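# Fold a box end flap and lock its tabs

## Task

Fold the top flap of the standing end wall over and push both of its tabs all the way down into the slots in the box floor. At the end that end wall and both long walls must stand upright, the corner flaps at that end must be folded inward, and the box must rest on its base. None of this may depend on the robot still holding it.

## Robot and tools

Robot: two arms, left_arm and right_arm, each a six-joint arm with a two-finger parallel gripper. The names are labels only; they do not say which side of a camera image an arm appears on. Base poses in the scene frame: left_arm at (-0.008, +0.289, 0) m with quat_wxyz (+1.000, 0, 0, -0.015); right_arm at (-0.048, -0.342, 0) m with quat_wxyz (+1.000, 0, 0, +0.019).

Scene frame: origin on the table surface midway between the arms, +x out over the table, +z up, left_arm on the +y side. Gripper frame: fingers extend along the gripper's +z axis and close along its y axis. end_effector_position is the point between the finger pads, roughly 1 cm back from the tips.

The 16-number row. Every command that moves anything uses one flat list of 16 numbers covering both arms: left_arm first as x, y, z, qw, qx, qy, qz, opening, then right_arm with the same eight. x, y, z are an absolute target for that gripper's end_effector_position, in metres, in the scene frame. qw, qx, qy, qz are an absolute target orientation (scalar first) in the scene frame. Opening is a scale from -1 (closed) to +1 (fully open, 0.094 m). You must fill all 16 even if one arm should not move. To hold an arm still, resend exactly the pose from the last result before it stopped, plus the opening it should keep. To keep an orientation, repeat your own target quaternion rather than copying the reported one, which drifts.

Tools:
- execute_actions {actions, pictures}. actions is a list with zero or one item. Empty list: just report the state. An item with "rows" (1 to 15 rows of 16 numbers) and optional "steps" (1 to 15, default 15) plays one row per control step of 1/30 s, repeating the final row if rows run out. An item with only "steps" (up to 300) is a wait that ends that many steps after the previous result, counting the time you spent replying. pictures (boolean) chooses whether camera images come back; by default they do. A refused call sends nothing.
- move {target, speed}. target is one 16-number row as above. Each gripper travels a straight line to its pose; both paths finish together, taking 0.5 to 10 s, cut off at 10 s if longer. speed is the path top speed in m/s, 0.002 to 0.5, default 0.25; rotation is capped at twice that in rad/s. The gripper opening is applied at the start. Paths ignore obstacles and the other arm. Faster moves and targets set deeper past a contact hit and press harder.
- wait {seconds}: 0 to 10 s of simulation with no new command.
- zoom_image {camera, region}: enlarges [x0, y0, x1, y1] pixels (origin top-left, at most 504 by 504) from the latest image of cam_head_left, cam_head_right, cam_high, cam_low, cam_left_wrist or cam_right_wrist. All are 504x504.
- read_manual {section}: only returns URDF licence text.
- finished_scene {scene}: ends the current scene irreversibly and grades it.

Limits on commands: a target more than 0.6 m from the arm's last reported position along any of its gripper axes is refused. Each control step the command is clamped to within 70 mm and 16 degrees of the measured pose, then damped IK tracks it, favouring position over orientation. After an action the arm only continues to its last clamped pose, so long reaches need follow-up commands. Arms often stop a centimetre or more short, usually low; printed positions can be off, more at long reach. Joint ranges (rad), base to wrist: -2.618 to 3.054, 0 to 3.142, 0 to 3.142, -1.571 to 1.571, -1.571 to 1.571, -2.094 to 2.094.

Reading results: the state line gives each gripper's position and quaternion. grip_measured is the measured finger opening on the command scale (each sensor can be off by about 1 mm). To hold something, command roughly 0.03 below grip_measured; a smaller gap grips more gently. Finger force tops out near 50 to 62 N per pad, less on very thin parts. HELD marks steps where your row was not fully sent; a "pose unreachable" line names an arm whose command the clearance check altered. Results without a backlog show a "Hand target" line per arm. The move result adds a "move:" line with the outcome (done, off_target, moving, held, fault) and limits (paced = pose clipped, held = some steps blocked, after which the arm may jump fast), plus each gripper's distance to target. MOTOR HOT appears from 75 °C; at 90 °C that arm stops 10 s, and at 100 °C it goes limp and falls. FAULT lines report stops. Joint torques include offsets and noise.

Cautions: the simulation keeps running while you think. Never let the arms collide or push on each other. Avoid fast impacts, slipping or dropping parts, and crushing pushes on the box. Do not knock anything off the table. Occasional disturbances may tug a held part or nudge loose objects. Before finishing, release the box and confirm the flap, tabs, walls and corner flaps stay in place on their own.

Each tool is called after "Call:" as name([rows], argument=value, ...), one row to a line, values as JSON.

## Session

Call:
execute_actions(actions=[])

Scene clock: 0.00 s of 4500.00 s.
left_arm: end_effector_position=(+0.3772, +0.2743, +0.4091) grip_measured=-0.400 end_effector_quat_wxyz=(+0.710, +0.016, +0.704, -0.016) | right_arm: end_effector_position=(+0.3363, -0.3297, +0.4109) grip_measured=+1.000 end_effector_quat_wxyz=(+0.709, -0.017, +0.705, +0.005)
Joint positions: left_arm=[-0.008  1.063  1.054  0.017  0.006  0.     0.028] | right_arm=[-0.009  1.06   1.062  0.005 -0.002 -0.016  0.094]
Joint velocities: left_arm=[-0.017 -0.022 -0.017 -0.051  0.051  0.007 -0.   ] | right_arm=[-0.002  0.007 -0.027 -0.007  0.037 -0.007  0.   ]
Joint torques (N m, as the arm reports them, + toward a larger angle): no reading
Hand target (left_arm): +0.375, +0.274, +0.410; +0.709, +0.015, +0.705, -0.016
Hand target (right_arm): +0.333, -0.330, +0.418; +0.715, -0.016, +0.699, +0.006

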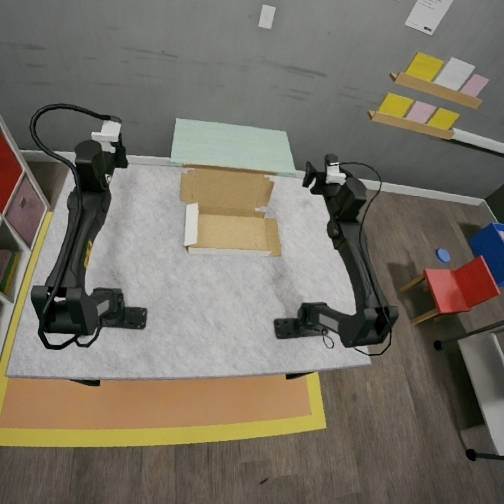

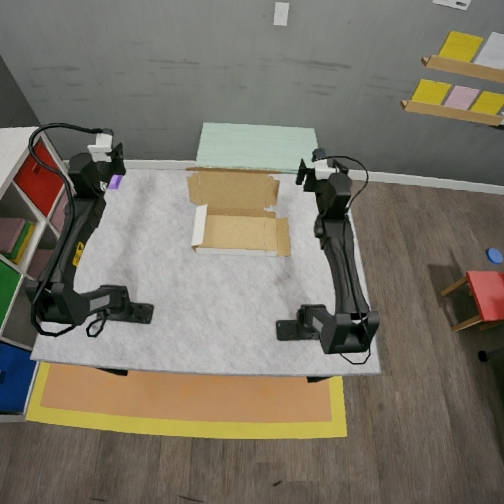

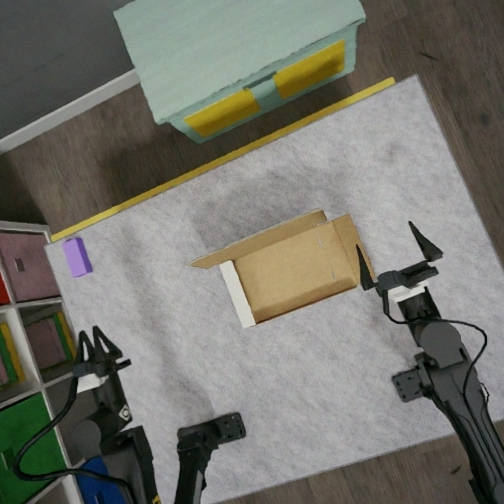

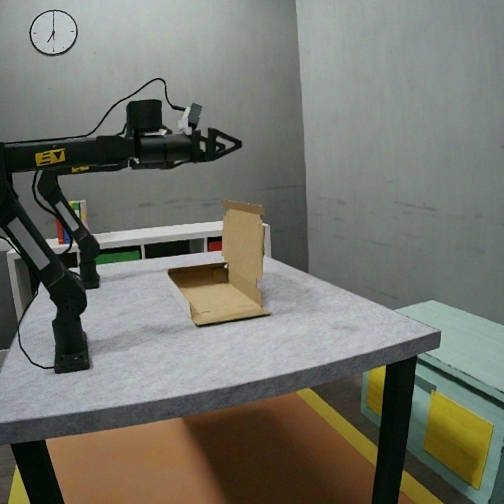

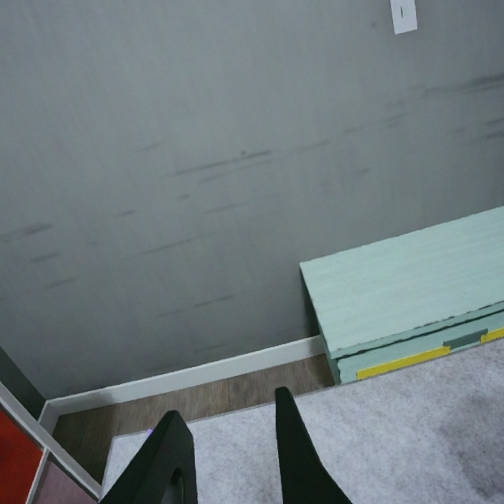

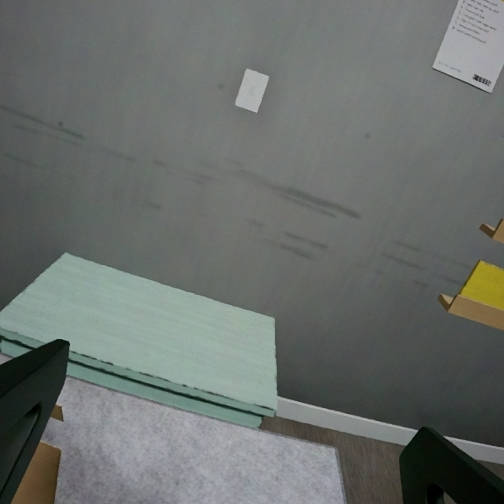

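Call:
zoom_image(camera="cam_high", region=[170,170,430,350])

Call:
zoom_image(camera="cam_low", region=[140,180,320,340])

Call:
zoom_image(camera="cam_head_right", region=[170,150,310,270])

Region (170, 170, 430, 350) of cam_high's 504x504 image, scaled by 1.938, with more detail than that image has; it fills the top 349 rows of this view, and the rest is white.

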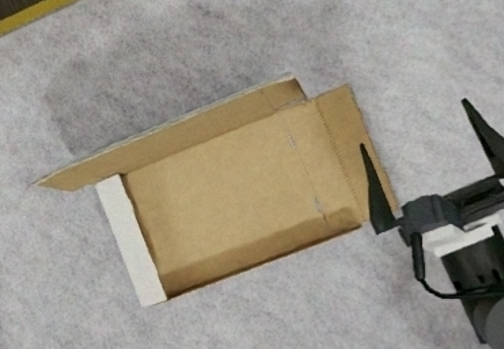

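Region (140, 180, 320, 340) of cam_low's 504x504 image, scaled by 2.800, with more detail than that image has.

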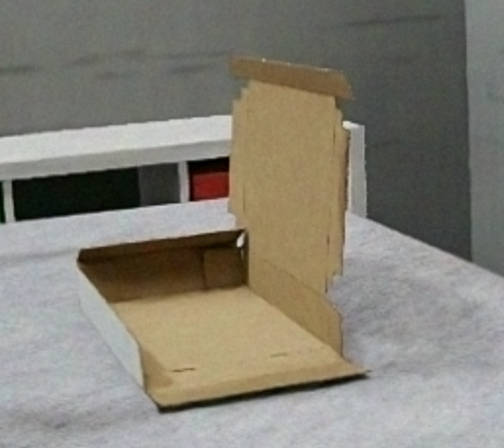

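Region (170, 150, 310, 270) of cam_head_right's 504x504 image, scaled by 3.600, with more detail than that image has; it fills the top 432 rows of this view, and the rest is white.

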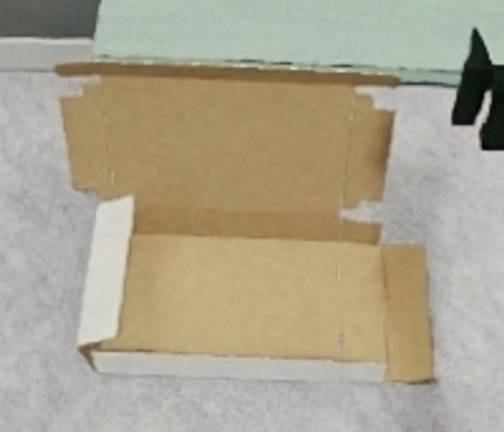

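Call:
move(target=[0.24,0.14,0.3,0,0,1,0,-0.4,0.2,-0.4,0.4,0.709,-0.017,0.705,0.005,1])

Scene clock: 17.60 s of 4500.00 s.
left_arm: end_effector_position=(+0.2486, +0.1317, +0.2997) grip_measured=-0.399 end_effector_quat_wxyz=(+0.178, +0.010, +0.979, -0.102) | right_arm: end_effector_position=(+0.2016, -0.4019, +0.4067) grip_measured=+1.000 end_effector_quat_wxyz=(+0.711, -0.021, +0.703, +0.001)
Joint positions: left_arm=[-0.53   1.478  1.854 -1.533 -0.012 -0.537  0.028] | right_arm=[-0.788  0.641  0.929 -0.272 -0.78  -0.016  0.094]
Joint velocities: left_arm=[ 0.007 -0.002  0.007  0.022  0.037 -0.007 -0.002] | right_arm=[-0.002 -0.002  0.007  0.051 -0.051  0.037  0.   ]
Joint torques (N m, as the arm reports them, + toward a larger angle): left_arm=[ 0.87 -6.33  4.82  0.87  0.11 -0.01] | right_arm=[-1.03 -0.02  6.36  1.38 -0.13 -0.05]
Hand target (left_arm): +0.241, +0.137, +0.297; +0.166, +0.002, +0.981, -0.102
Hand target (right_arm): +0.198, -0.400, +0.401; +0.708, -0.019, +0.706, +0.003
Off the commanded pose (left_arm): 0.012 m, 24 deg; orientation clipped at the last step of the last action.
Off the commanded pose (right_arm): 0.007 m, 1 deg.
joint sent to its limit (left arm) — the command would take joint 4 (wrist pitch) past its lower limit, so that joint was sent only as far as its limit.
After step 90, 10.77 s passed at rest.
move: off_target (left_arm); limits=paced

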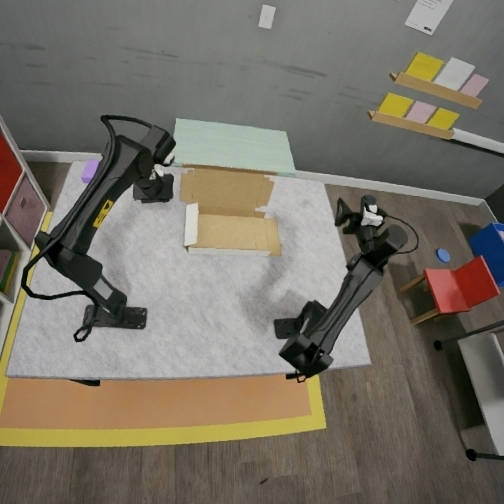

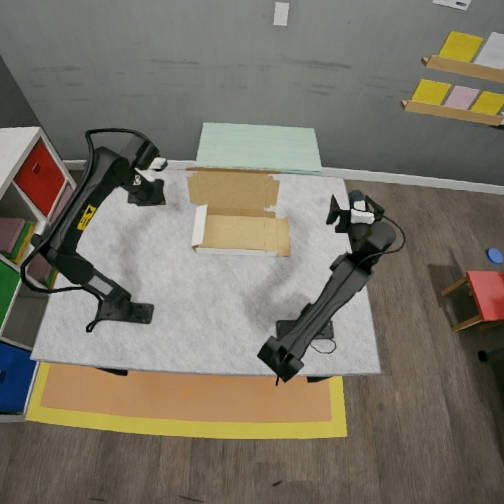

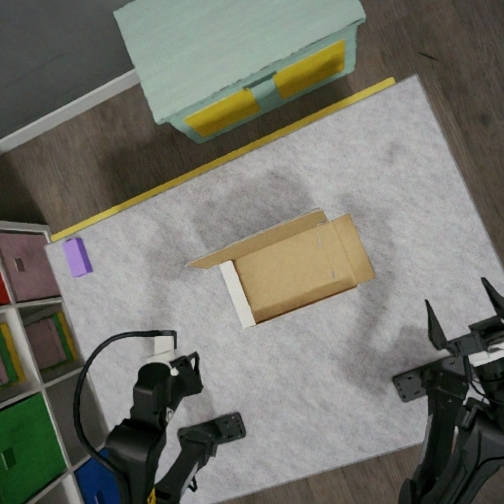

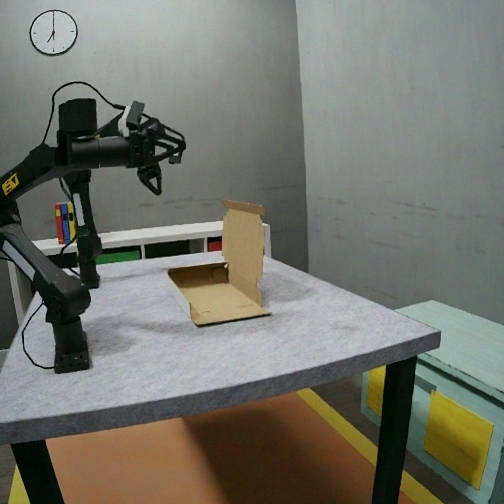

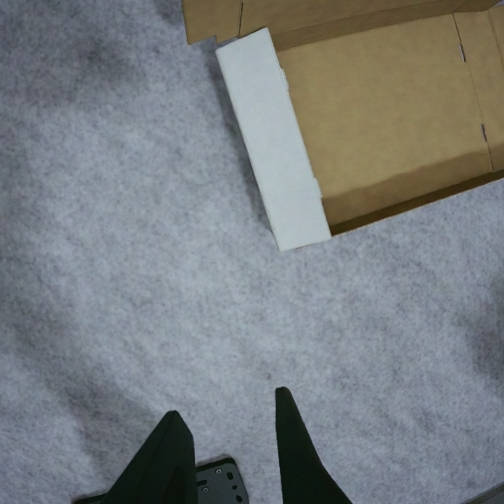

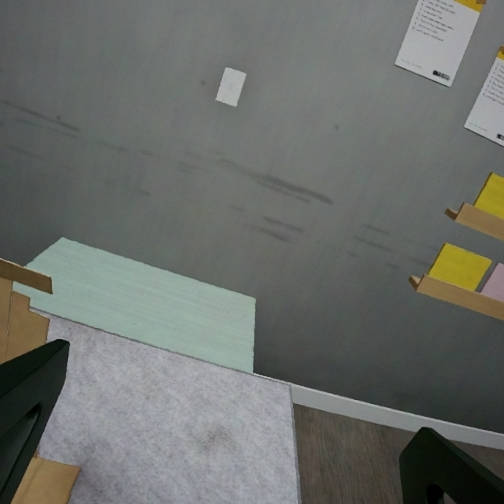

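Call:
move(target=[0.38,0.1,0.2,0.17,0,0.985,0,0.6,0.2,-0.4,0.4,0.709,-0.017,0.705,0.005,1])

Scene clock: 36.53 s of 4500.00 s.
left_arm: end_effector_position=(+0.3713, +0.0981, +0.1882) grip_measured=+0.598 end_effector_quat_wxyz=(+0.152, +0.001, +0.988, +0.001) | right_arm: end_effector_position=(+0.2016, -0.4017, +0.4067) grip_measured=+1.000 end_effector_quat_wxyz=(+0.711, -0.021, +0.703, +0.002)
Joint positions: left_arm=[-0.504  1.939  1.943 -1.311 -0.154 -0.511  0.075] | right_arm=[-0.788  0.641  0.929 -0.272 -0.782 -0.016  0.094]
Joint velocities: left_arm=[ 0.012 -0.017 -0.002  0.022 -0.154 -0.007 -0.001] | right_arm=[-0.002 -0.012 -0.002 -0.007  0.066 -0.066  0.   ]
Joint torques (N m, as the arm reports them, + toward a larger angle): left_arm=[  0.54 -10.49   9.69   0.88  -0.29   0.14] | right_arm=[0.39 0.27 5.85 1.48 0.05 0.01]
Hand target (left_arm): +0.379, +0.100, +0.197; +0.170, -0.001, +0.985, +0.000
Hand target (right_arm): +0.200, -0.400, +0.400; +0.709, -0.017, +0.705, +0.005
Off the commanded pose (left_arm): 0.015 m, 2 deg.
Off the commanded pose (right_arm): 0.007 m, 1 deg.
After step 90, 14.70 s passed at rest.
move: off_target (left_arm)

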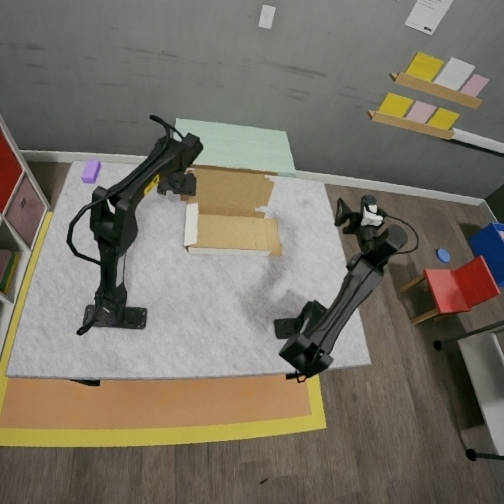

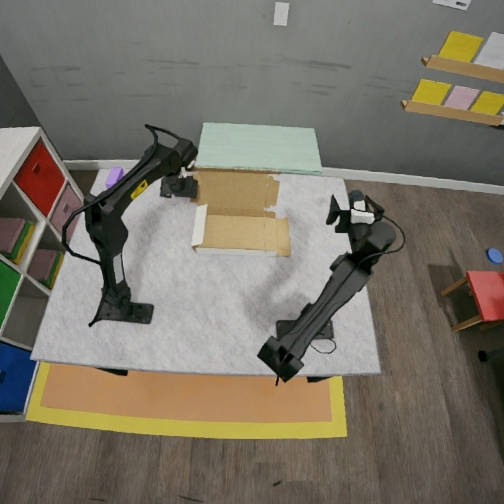

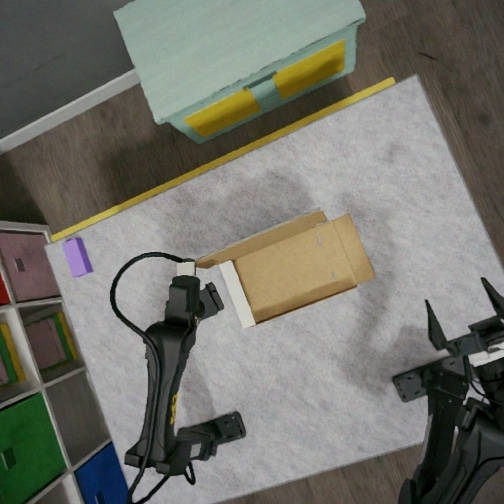

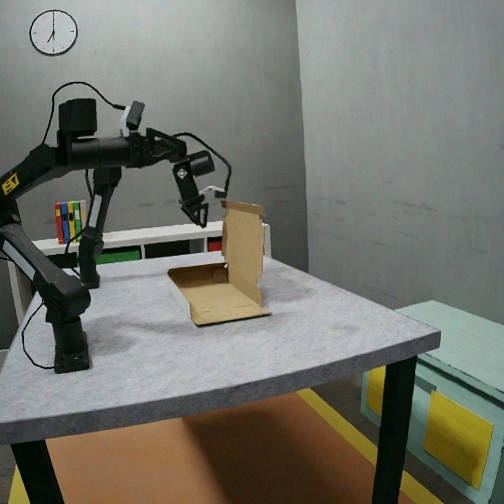

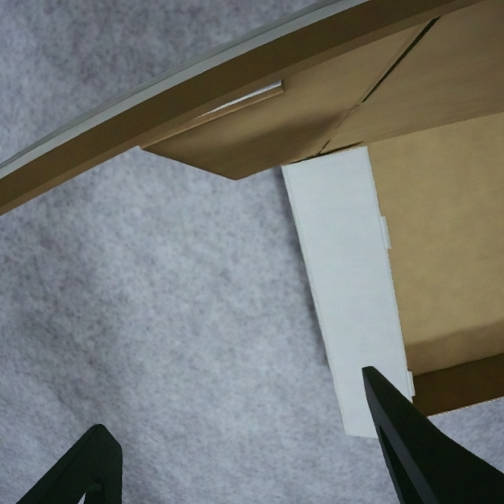

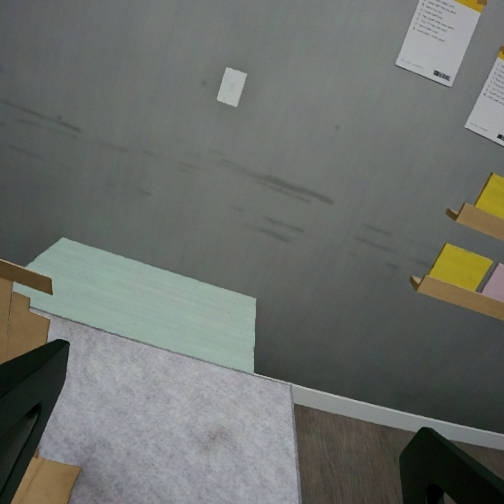

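Call:
move(target=[0.37,0.03,0.11,0.299,-0.083,0.95,0.026,0.2,0.2,-0.4,0.4,0.709,-0.017,0.705,0.005,1])

Scene clock: 44.80 s of 4500.00 s.
left_arm: end_effector_position=(+0.3653, +0.0268, +0.1091) grip_measured=+0.202 end_effector_quat_wxyz=(+0.288, -0.075, +0.954, +0.022) | right_arm: end_effector_position=(+0.2016, -0.4017, +0.4067) grip_measured=+1.000 end_effector_quat_wxyz=(+0.711, -0.021, +0.703, +0.002)
Joint positions: left_arm=[-0.761  1.948  1.545 -0.797 -0.465 -0.858  0.056] | right_arm=[-0.788  0.641  0.929 -0.272 -0.782 -0.016  0.094]
Joint velocities: left_arm=[ 0.002  0.007 -0.007 -0.066  0.037 -0.007 -0.001] | right_arm=[-0.022 -0.007 -0.017 -0.022 -0.037  0.022  0.   ]
Joint torques (N m, as the arm reports them, + toward a larger angle): left_arm=[ -0.11 -10.98   6.62   1.06  -0.54  -0.06] | right_arm=[0.39 0.28 5.84 1.48 0.05 0.01]
Hand target (left_arm): +0.367, +0.030, +0.110; +0.297, -0.083, +0.951, +0.026
Hand target (right_arm): +0.200, -0.400, +0.400; +0.709, -0.017, +0.705, +0.005
Off the commanded pose (left_arm): 0.006 m, 2 deg.
Off the commanded pose (right_arm): 0.007 m, 1 deg.
After step 90, 3.87 s passed at rest.
move: done

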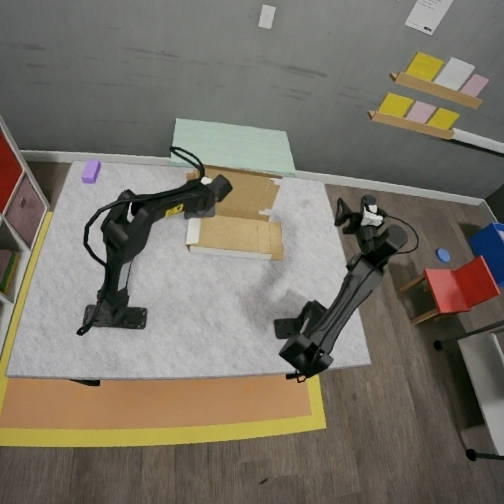

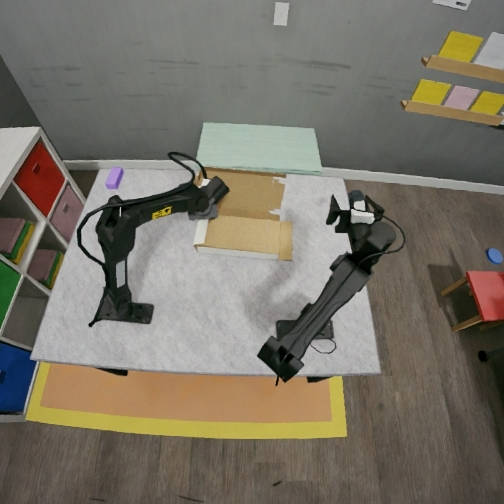

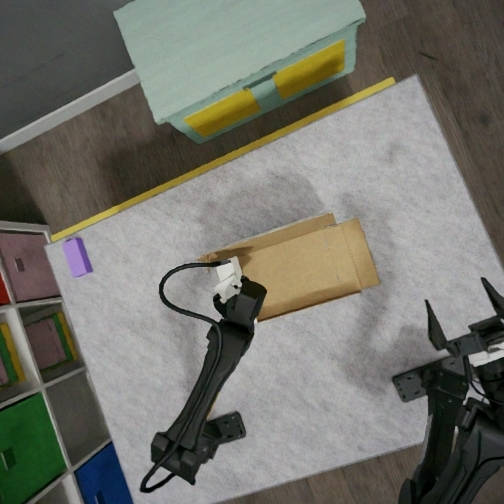

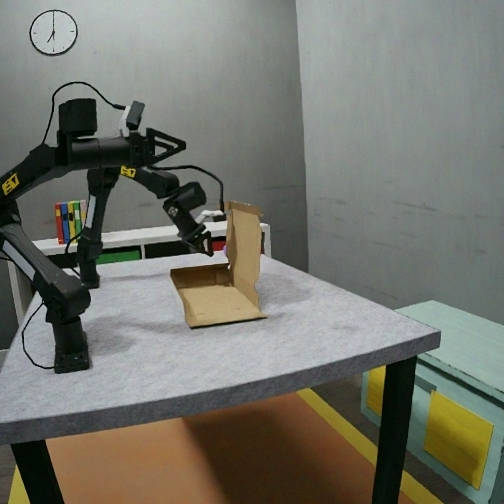

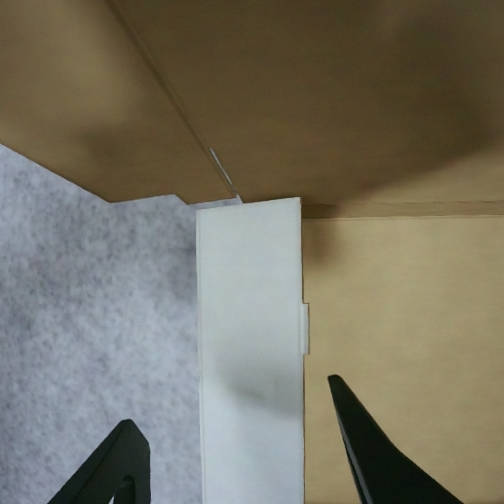

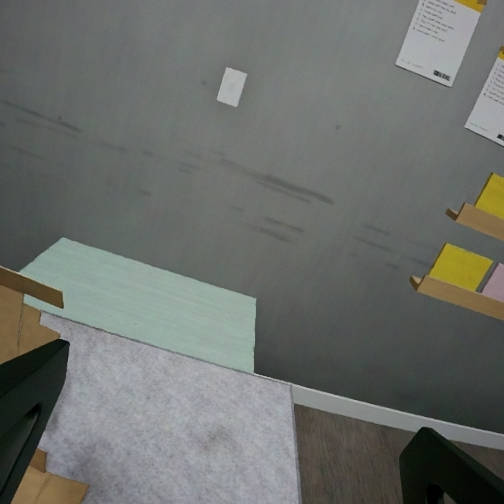

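Call:
move(target=[0.367,0.033,0.075,0.299,-0.083,0.95,0.026,-0.15,0.2,-0.4,0.4,0.709,-0.017,0.705,0.005,1], speed=0.05)

Scene clock: 53.77 s of 4500.00 s.
left_arm: end_effector_position=(+0.3660, +0.0269, +0.0853) grip_measured=-0.148 end_effector_quat_wxyz=(+0.298, -0.079, +0.951, +0.012) | right_arm: end_effector_position=(+0.2016, -0.4017, +0.4067) grip_measured=+1.000 end_effector_quat_wxyz=(+0.711, -0.021, +0.703, +0.002)
Joint positions: left_arm=[-0.761  1.948  1.437 -0.659 -0.468 -0.859  0.04 ] | right_arm=[-0.788  0.641  0.929 -0.272 -0.782 -0.016  0.094]
Joint velocities: left_arm=[-0.007  0.002  0.002 -0.051  0.022  0.022 -0.   ] | right_arm=[-0.007 -0.007 -0.012 -0.022 -0.022 -0.007  0.   ]
Joint torques (N m, as the arm reports them, + toward a larger angle): left_arm=[ 0.28 -9.51  5.82  1.11 -0.5   0.02] | right_arm=[0.39 0.27 5.85 1.48 0.05 0.02]
Hand target (left_arm): +0.367, +0.033, +0.075; +0.299, -0.083, +0.950, +0.026
Hand target (right_arm): +0.200, -0.400, +0.400; +0.709, -0.017, +0.705, +0.005
Off the commanded pose (left_arm): 0.012 m, 2 deg.
Off the commanded pose (right_arm): 0.007 m, 1 deg.
After step 90, 4.87 s passed at rest.
move: off_target (left_arm)

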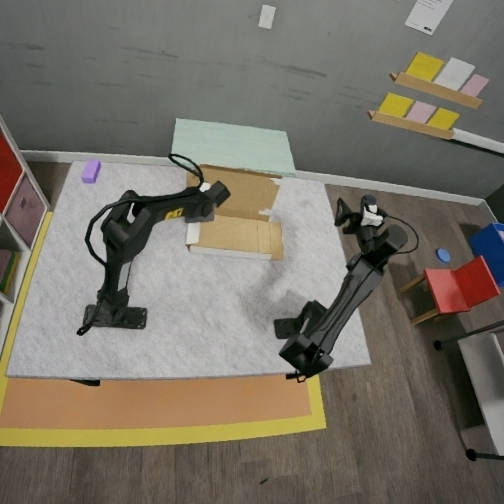

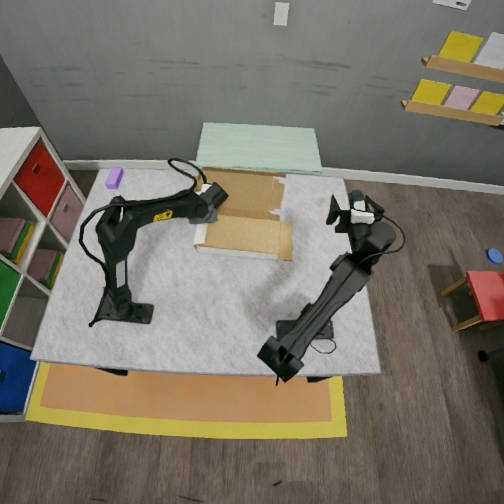

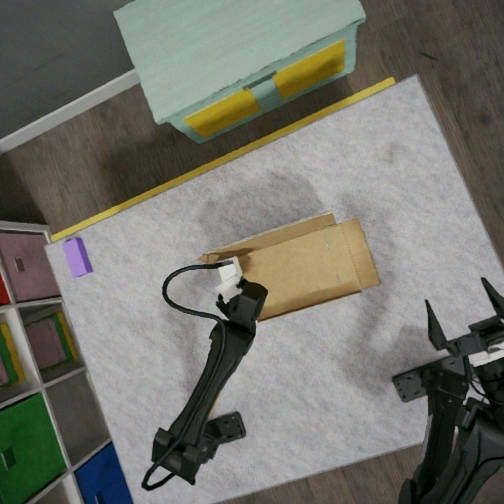

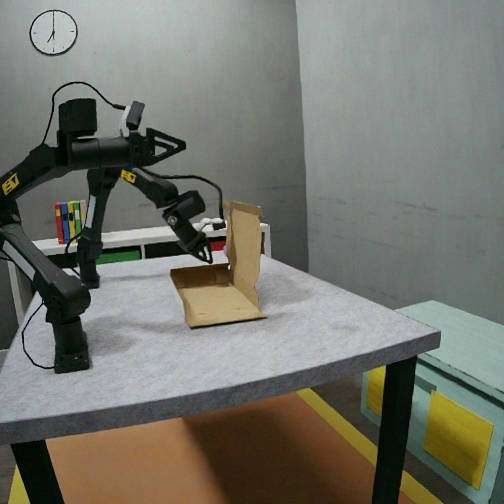

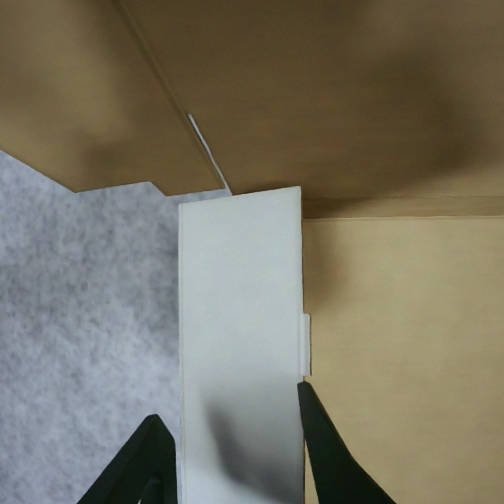

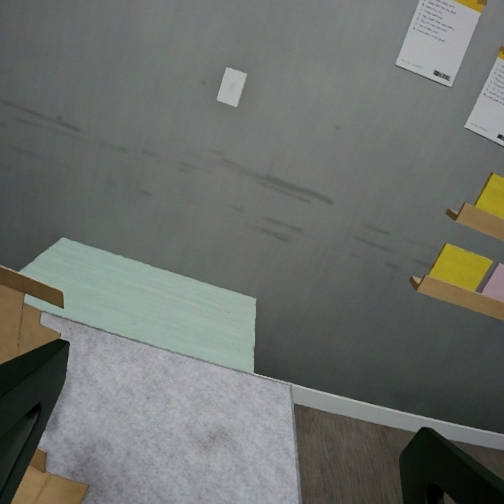

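Call:
move(target=[0.367,0.043,0.075,0.299,-0.083,0.95,0.026,-0.36,0.2,-0.4,0.4,0.709,-0.017,0.705,0.005,1], speed=0.05)

Call:
move(target=[0.367,0.043,0.045,0.299,-0.083,0.95,0.026,-0.36,0.2,-0.4,0.4,0.709,-0.017,0.705,0.005,1], speed=0.04)

Scene clock: 60.57 s of 4500.00 s.
left_arm: end_effector_position=(+0.3691, +0.0353, +0.0793) grip_measured=-0.358 end_effector_quat_wxyz=(+0.300, -0.086, +0.950, +0.016) | right_arm: end_effector_position=(+0.2016, -0.4017, +0.4067) grip_measured=+1.000 end_effector_quat_wxyz=(+0.711, -0.021, +0.703, +0.002)
Joint positions: left_arm=[-0.744  1.945  1.405 -0.627 -0.472 -0.854  0.03 ] | right_arm=[-0.788  0.641  0.929 -0.272 -0.782 -0.016  0.094]
Joint velocities: left_arm=[-0.002 -0.002 -0.017 -0.007 -0.037 -0.007  0.001] | right_arm=[ 0.017 -0.002  0.002  0.051 -0.007  0.007  0.   ]
Joint torques (N m, as the arm reports them, + toward a larger angle): left_arm=[  0.4  -11.07   5.18   1.04  -0.4    0.15] | right_arm=[0.38 0.27 5.85 1.48 0.05 0.01]
Hand target (left_arm): +0.367, +0.043, +0.075; +0.299, -0.083, +0.950, +0.026
Hand target (right_arm): +0.200, -0.400, +0.400; +0.709, -0.017, +0.705, +0.005
Off the commanded pose (left_arm): 0.009 m, 1 deg.
Off the commanded pose (right_arm): 0.007 m, 1 deg.
After step 90, 3.07 s passed at rest.
move: done

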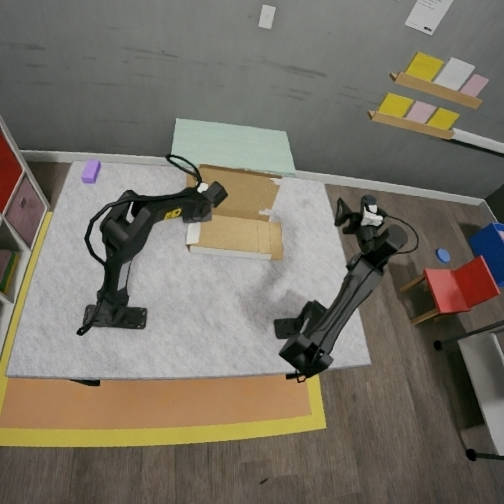

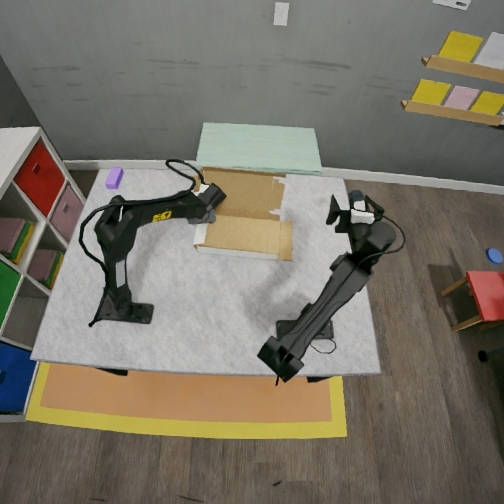

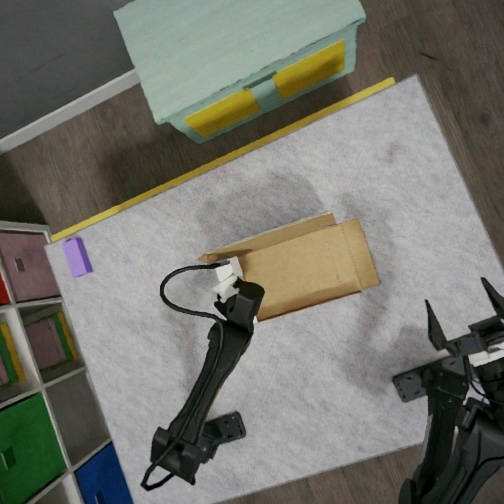

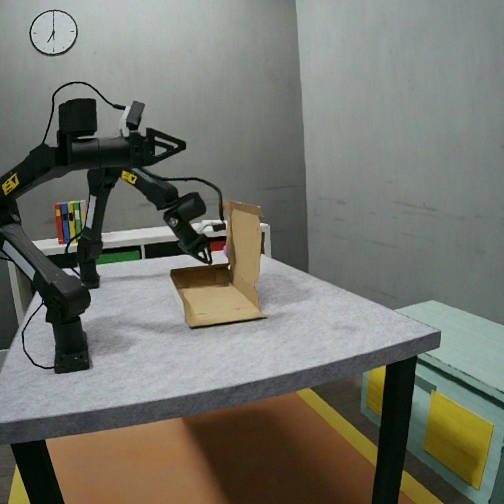

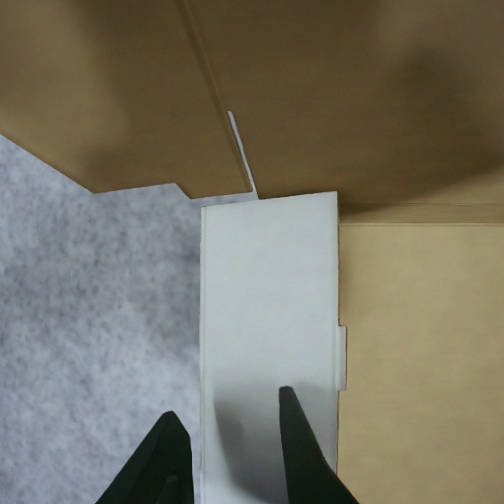

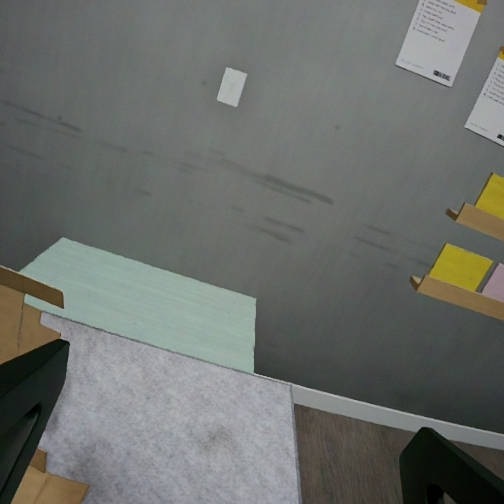

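Scene clock: 61.67 s of 4500.00 s.
left_arm: end_effector_position=(+0.3725, +0.0320, +0.0680) grip_measured=-0.358 end_effector_quat_wxyz=(+0.315, -0.091, +0.945, -0.002) | right_arm: end_effector_position=(+0.2016, -0.4017, +0.4067) grip_measured=+1.000 end_effector_quat_wxyz=(+0.711, -0.021, +0.703, +0.002)
Joint positions: left_arm=[-0.744  1.945  1.338 -0.511 -0.472 -0.854  0.03 ] | right_arm=[-0.788  0.641  0.929 -0.272 -0.782 -0.016  0.094]
Joint velocities: left_arm=[ 0.002  0.012  0.002  0.051  0.022 -0.007  0.   ] | right_arm=[-0.012 -0.007 -0.007 -0.066 -0.022 -0.007  0.   ]
Joint torques (N m, as the arm reports them, + toward a larger angle): left_arm=[ 0.46 -8.28  4.85  1.05 -0.41  0.14] | right_arm=[0.39 0.28 5.85 1.48 0.04 0.01]
Hand target (left_arm): +0.366, +0.043, +0.046; +0.299, -0.083, +0.950, +0.026
Hand target (right_arm): +0.200, -0.400, +0.400; +0.709, -0.017, +0.705, +0.005
Off the commanded pose (left_arm): 0.026 m, 4 deg.
Off the commanded pose (right_arm): 0.007 m, 1 deg.
move: off_target (left_arm)

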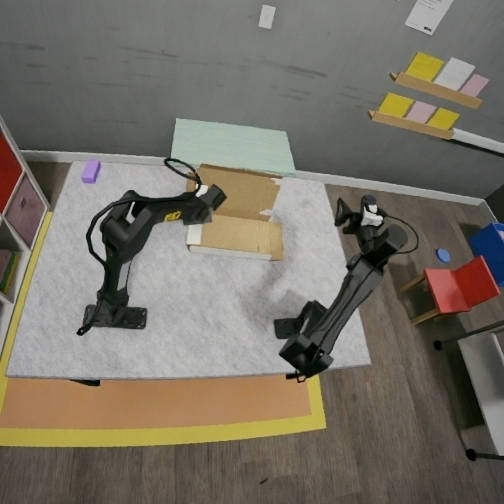

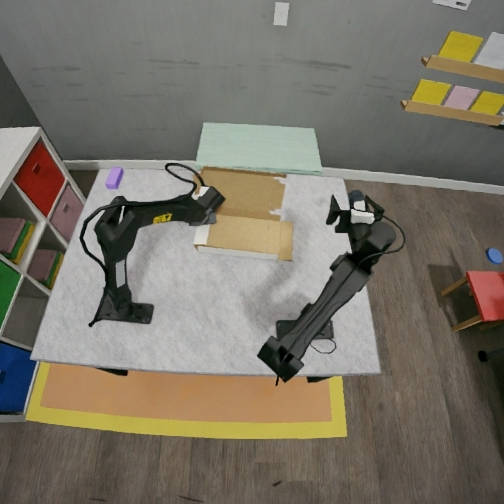

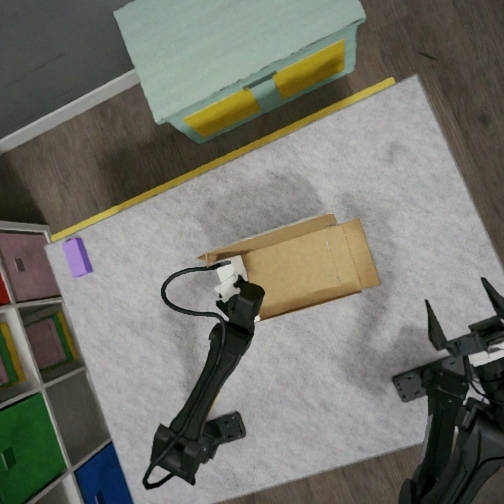

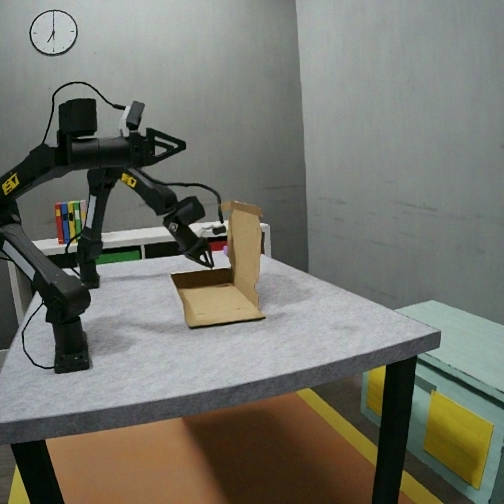

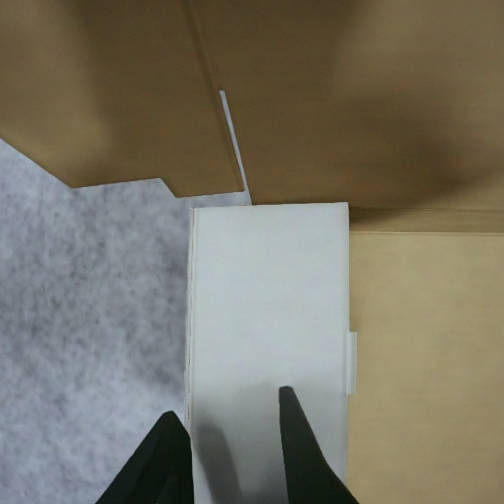

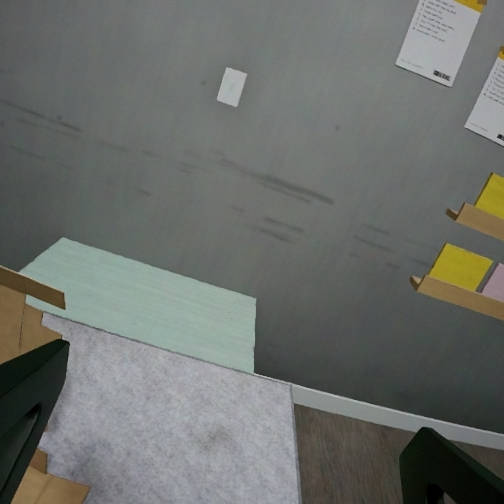

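Call:
move(target=[0.367,0.052,0.045,0.299,-0.083,0.95,0.026,-0.3,0.2,-0.4,0.4,0.709,-0.017,0.705,0.005,1], speed=0.02)

Scene clock: 67.37 s of 4500.00 s.
left_arm: end_effector_position=(+0.3755, +0.0338, +0.0638) grip_measured=-0.302 end_effector_quat_wxyz=(+0.321, -0.089, +0.943, -0.006) | right_arm: end_effector_position=(+0.2016, -0.4017, +0.4067) grip_measured=+1.000 end_effector_quat_wxyz=(+0.711, -0.021, +0.703, +0.002)
Joint positions: left_arm=[-0.736  1.945  1.313 -0.467 -0.47  -0.839  0.033] | right_arm=[-0.788  0.641  0.929 -0.272 -0.782 -0.016  0.094]
Joint velocities: left_arm=[-0.007 -0.002 -0.012  0.037 -0.051  0.037 -0.001] | right_arm=[ 0.007 -0.017 -0.002  0.007  0.051  0.095  0.   ]
Joint torques (N m, as the arm reports them, + toward a larger angle): left_arm=[ 1.29 -9.67  4.33  0.83 -0.3   0.15] | right_arm=[0.39 0.28 5.85 1.48 0.05 0.01]
Hand target (left_arm): +0.367, +0.052, +0.046; +0.299, -0.083, +0.950, +0.026
Hand target (right_arm): +0.200, -0.400, +0.400; +0.709, -0.017, +0.705, +0.005
Off the commanded pose (left_arm): 0.027 m, 5 deg.
Off the commanded pose (right_arm): 0.007 m, 1 deg.
After step 90, 0.77 s passed at rest.
move: off_target (left_arm)

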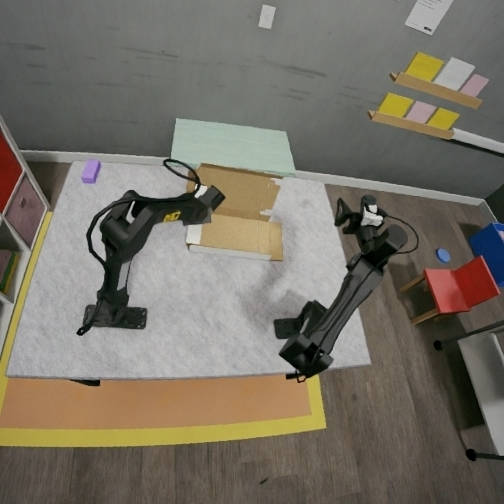

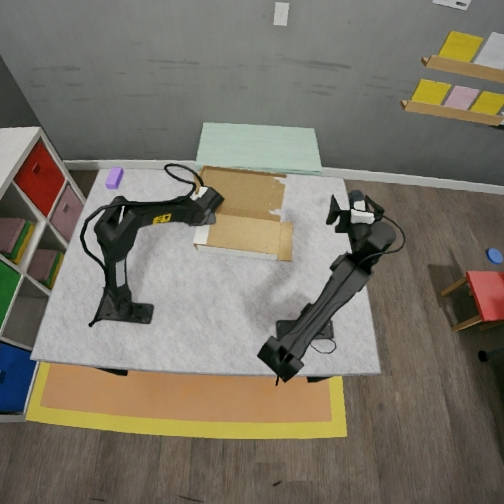

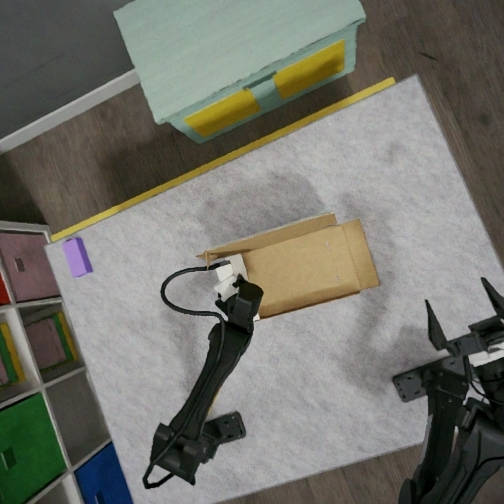

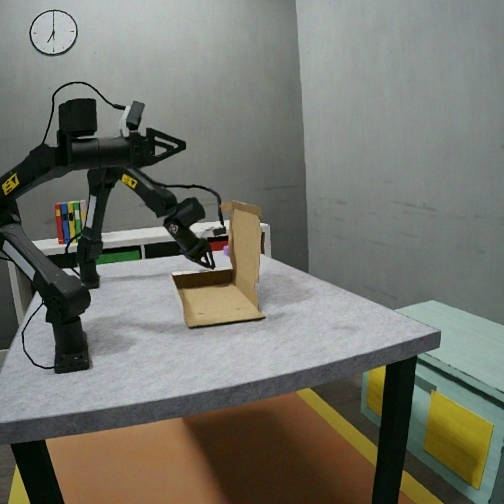

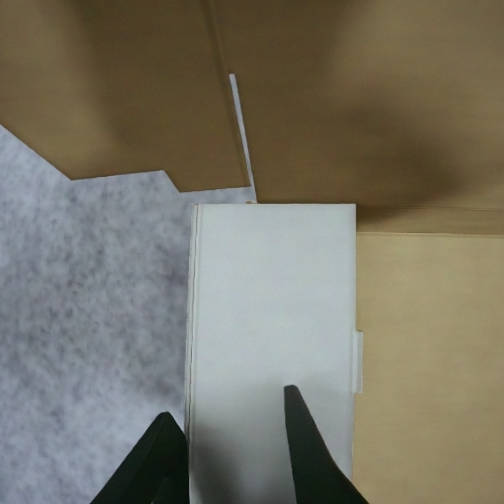

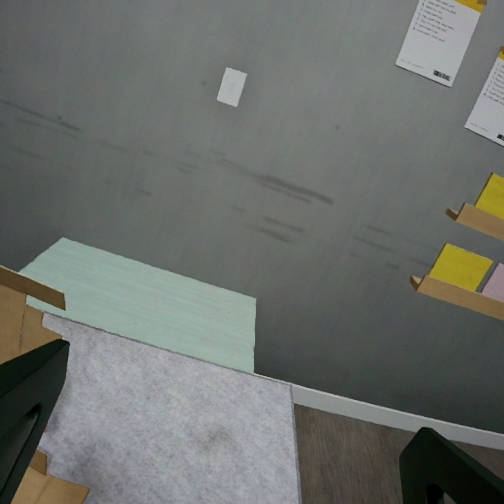

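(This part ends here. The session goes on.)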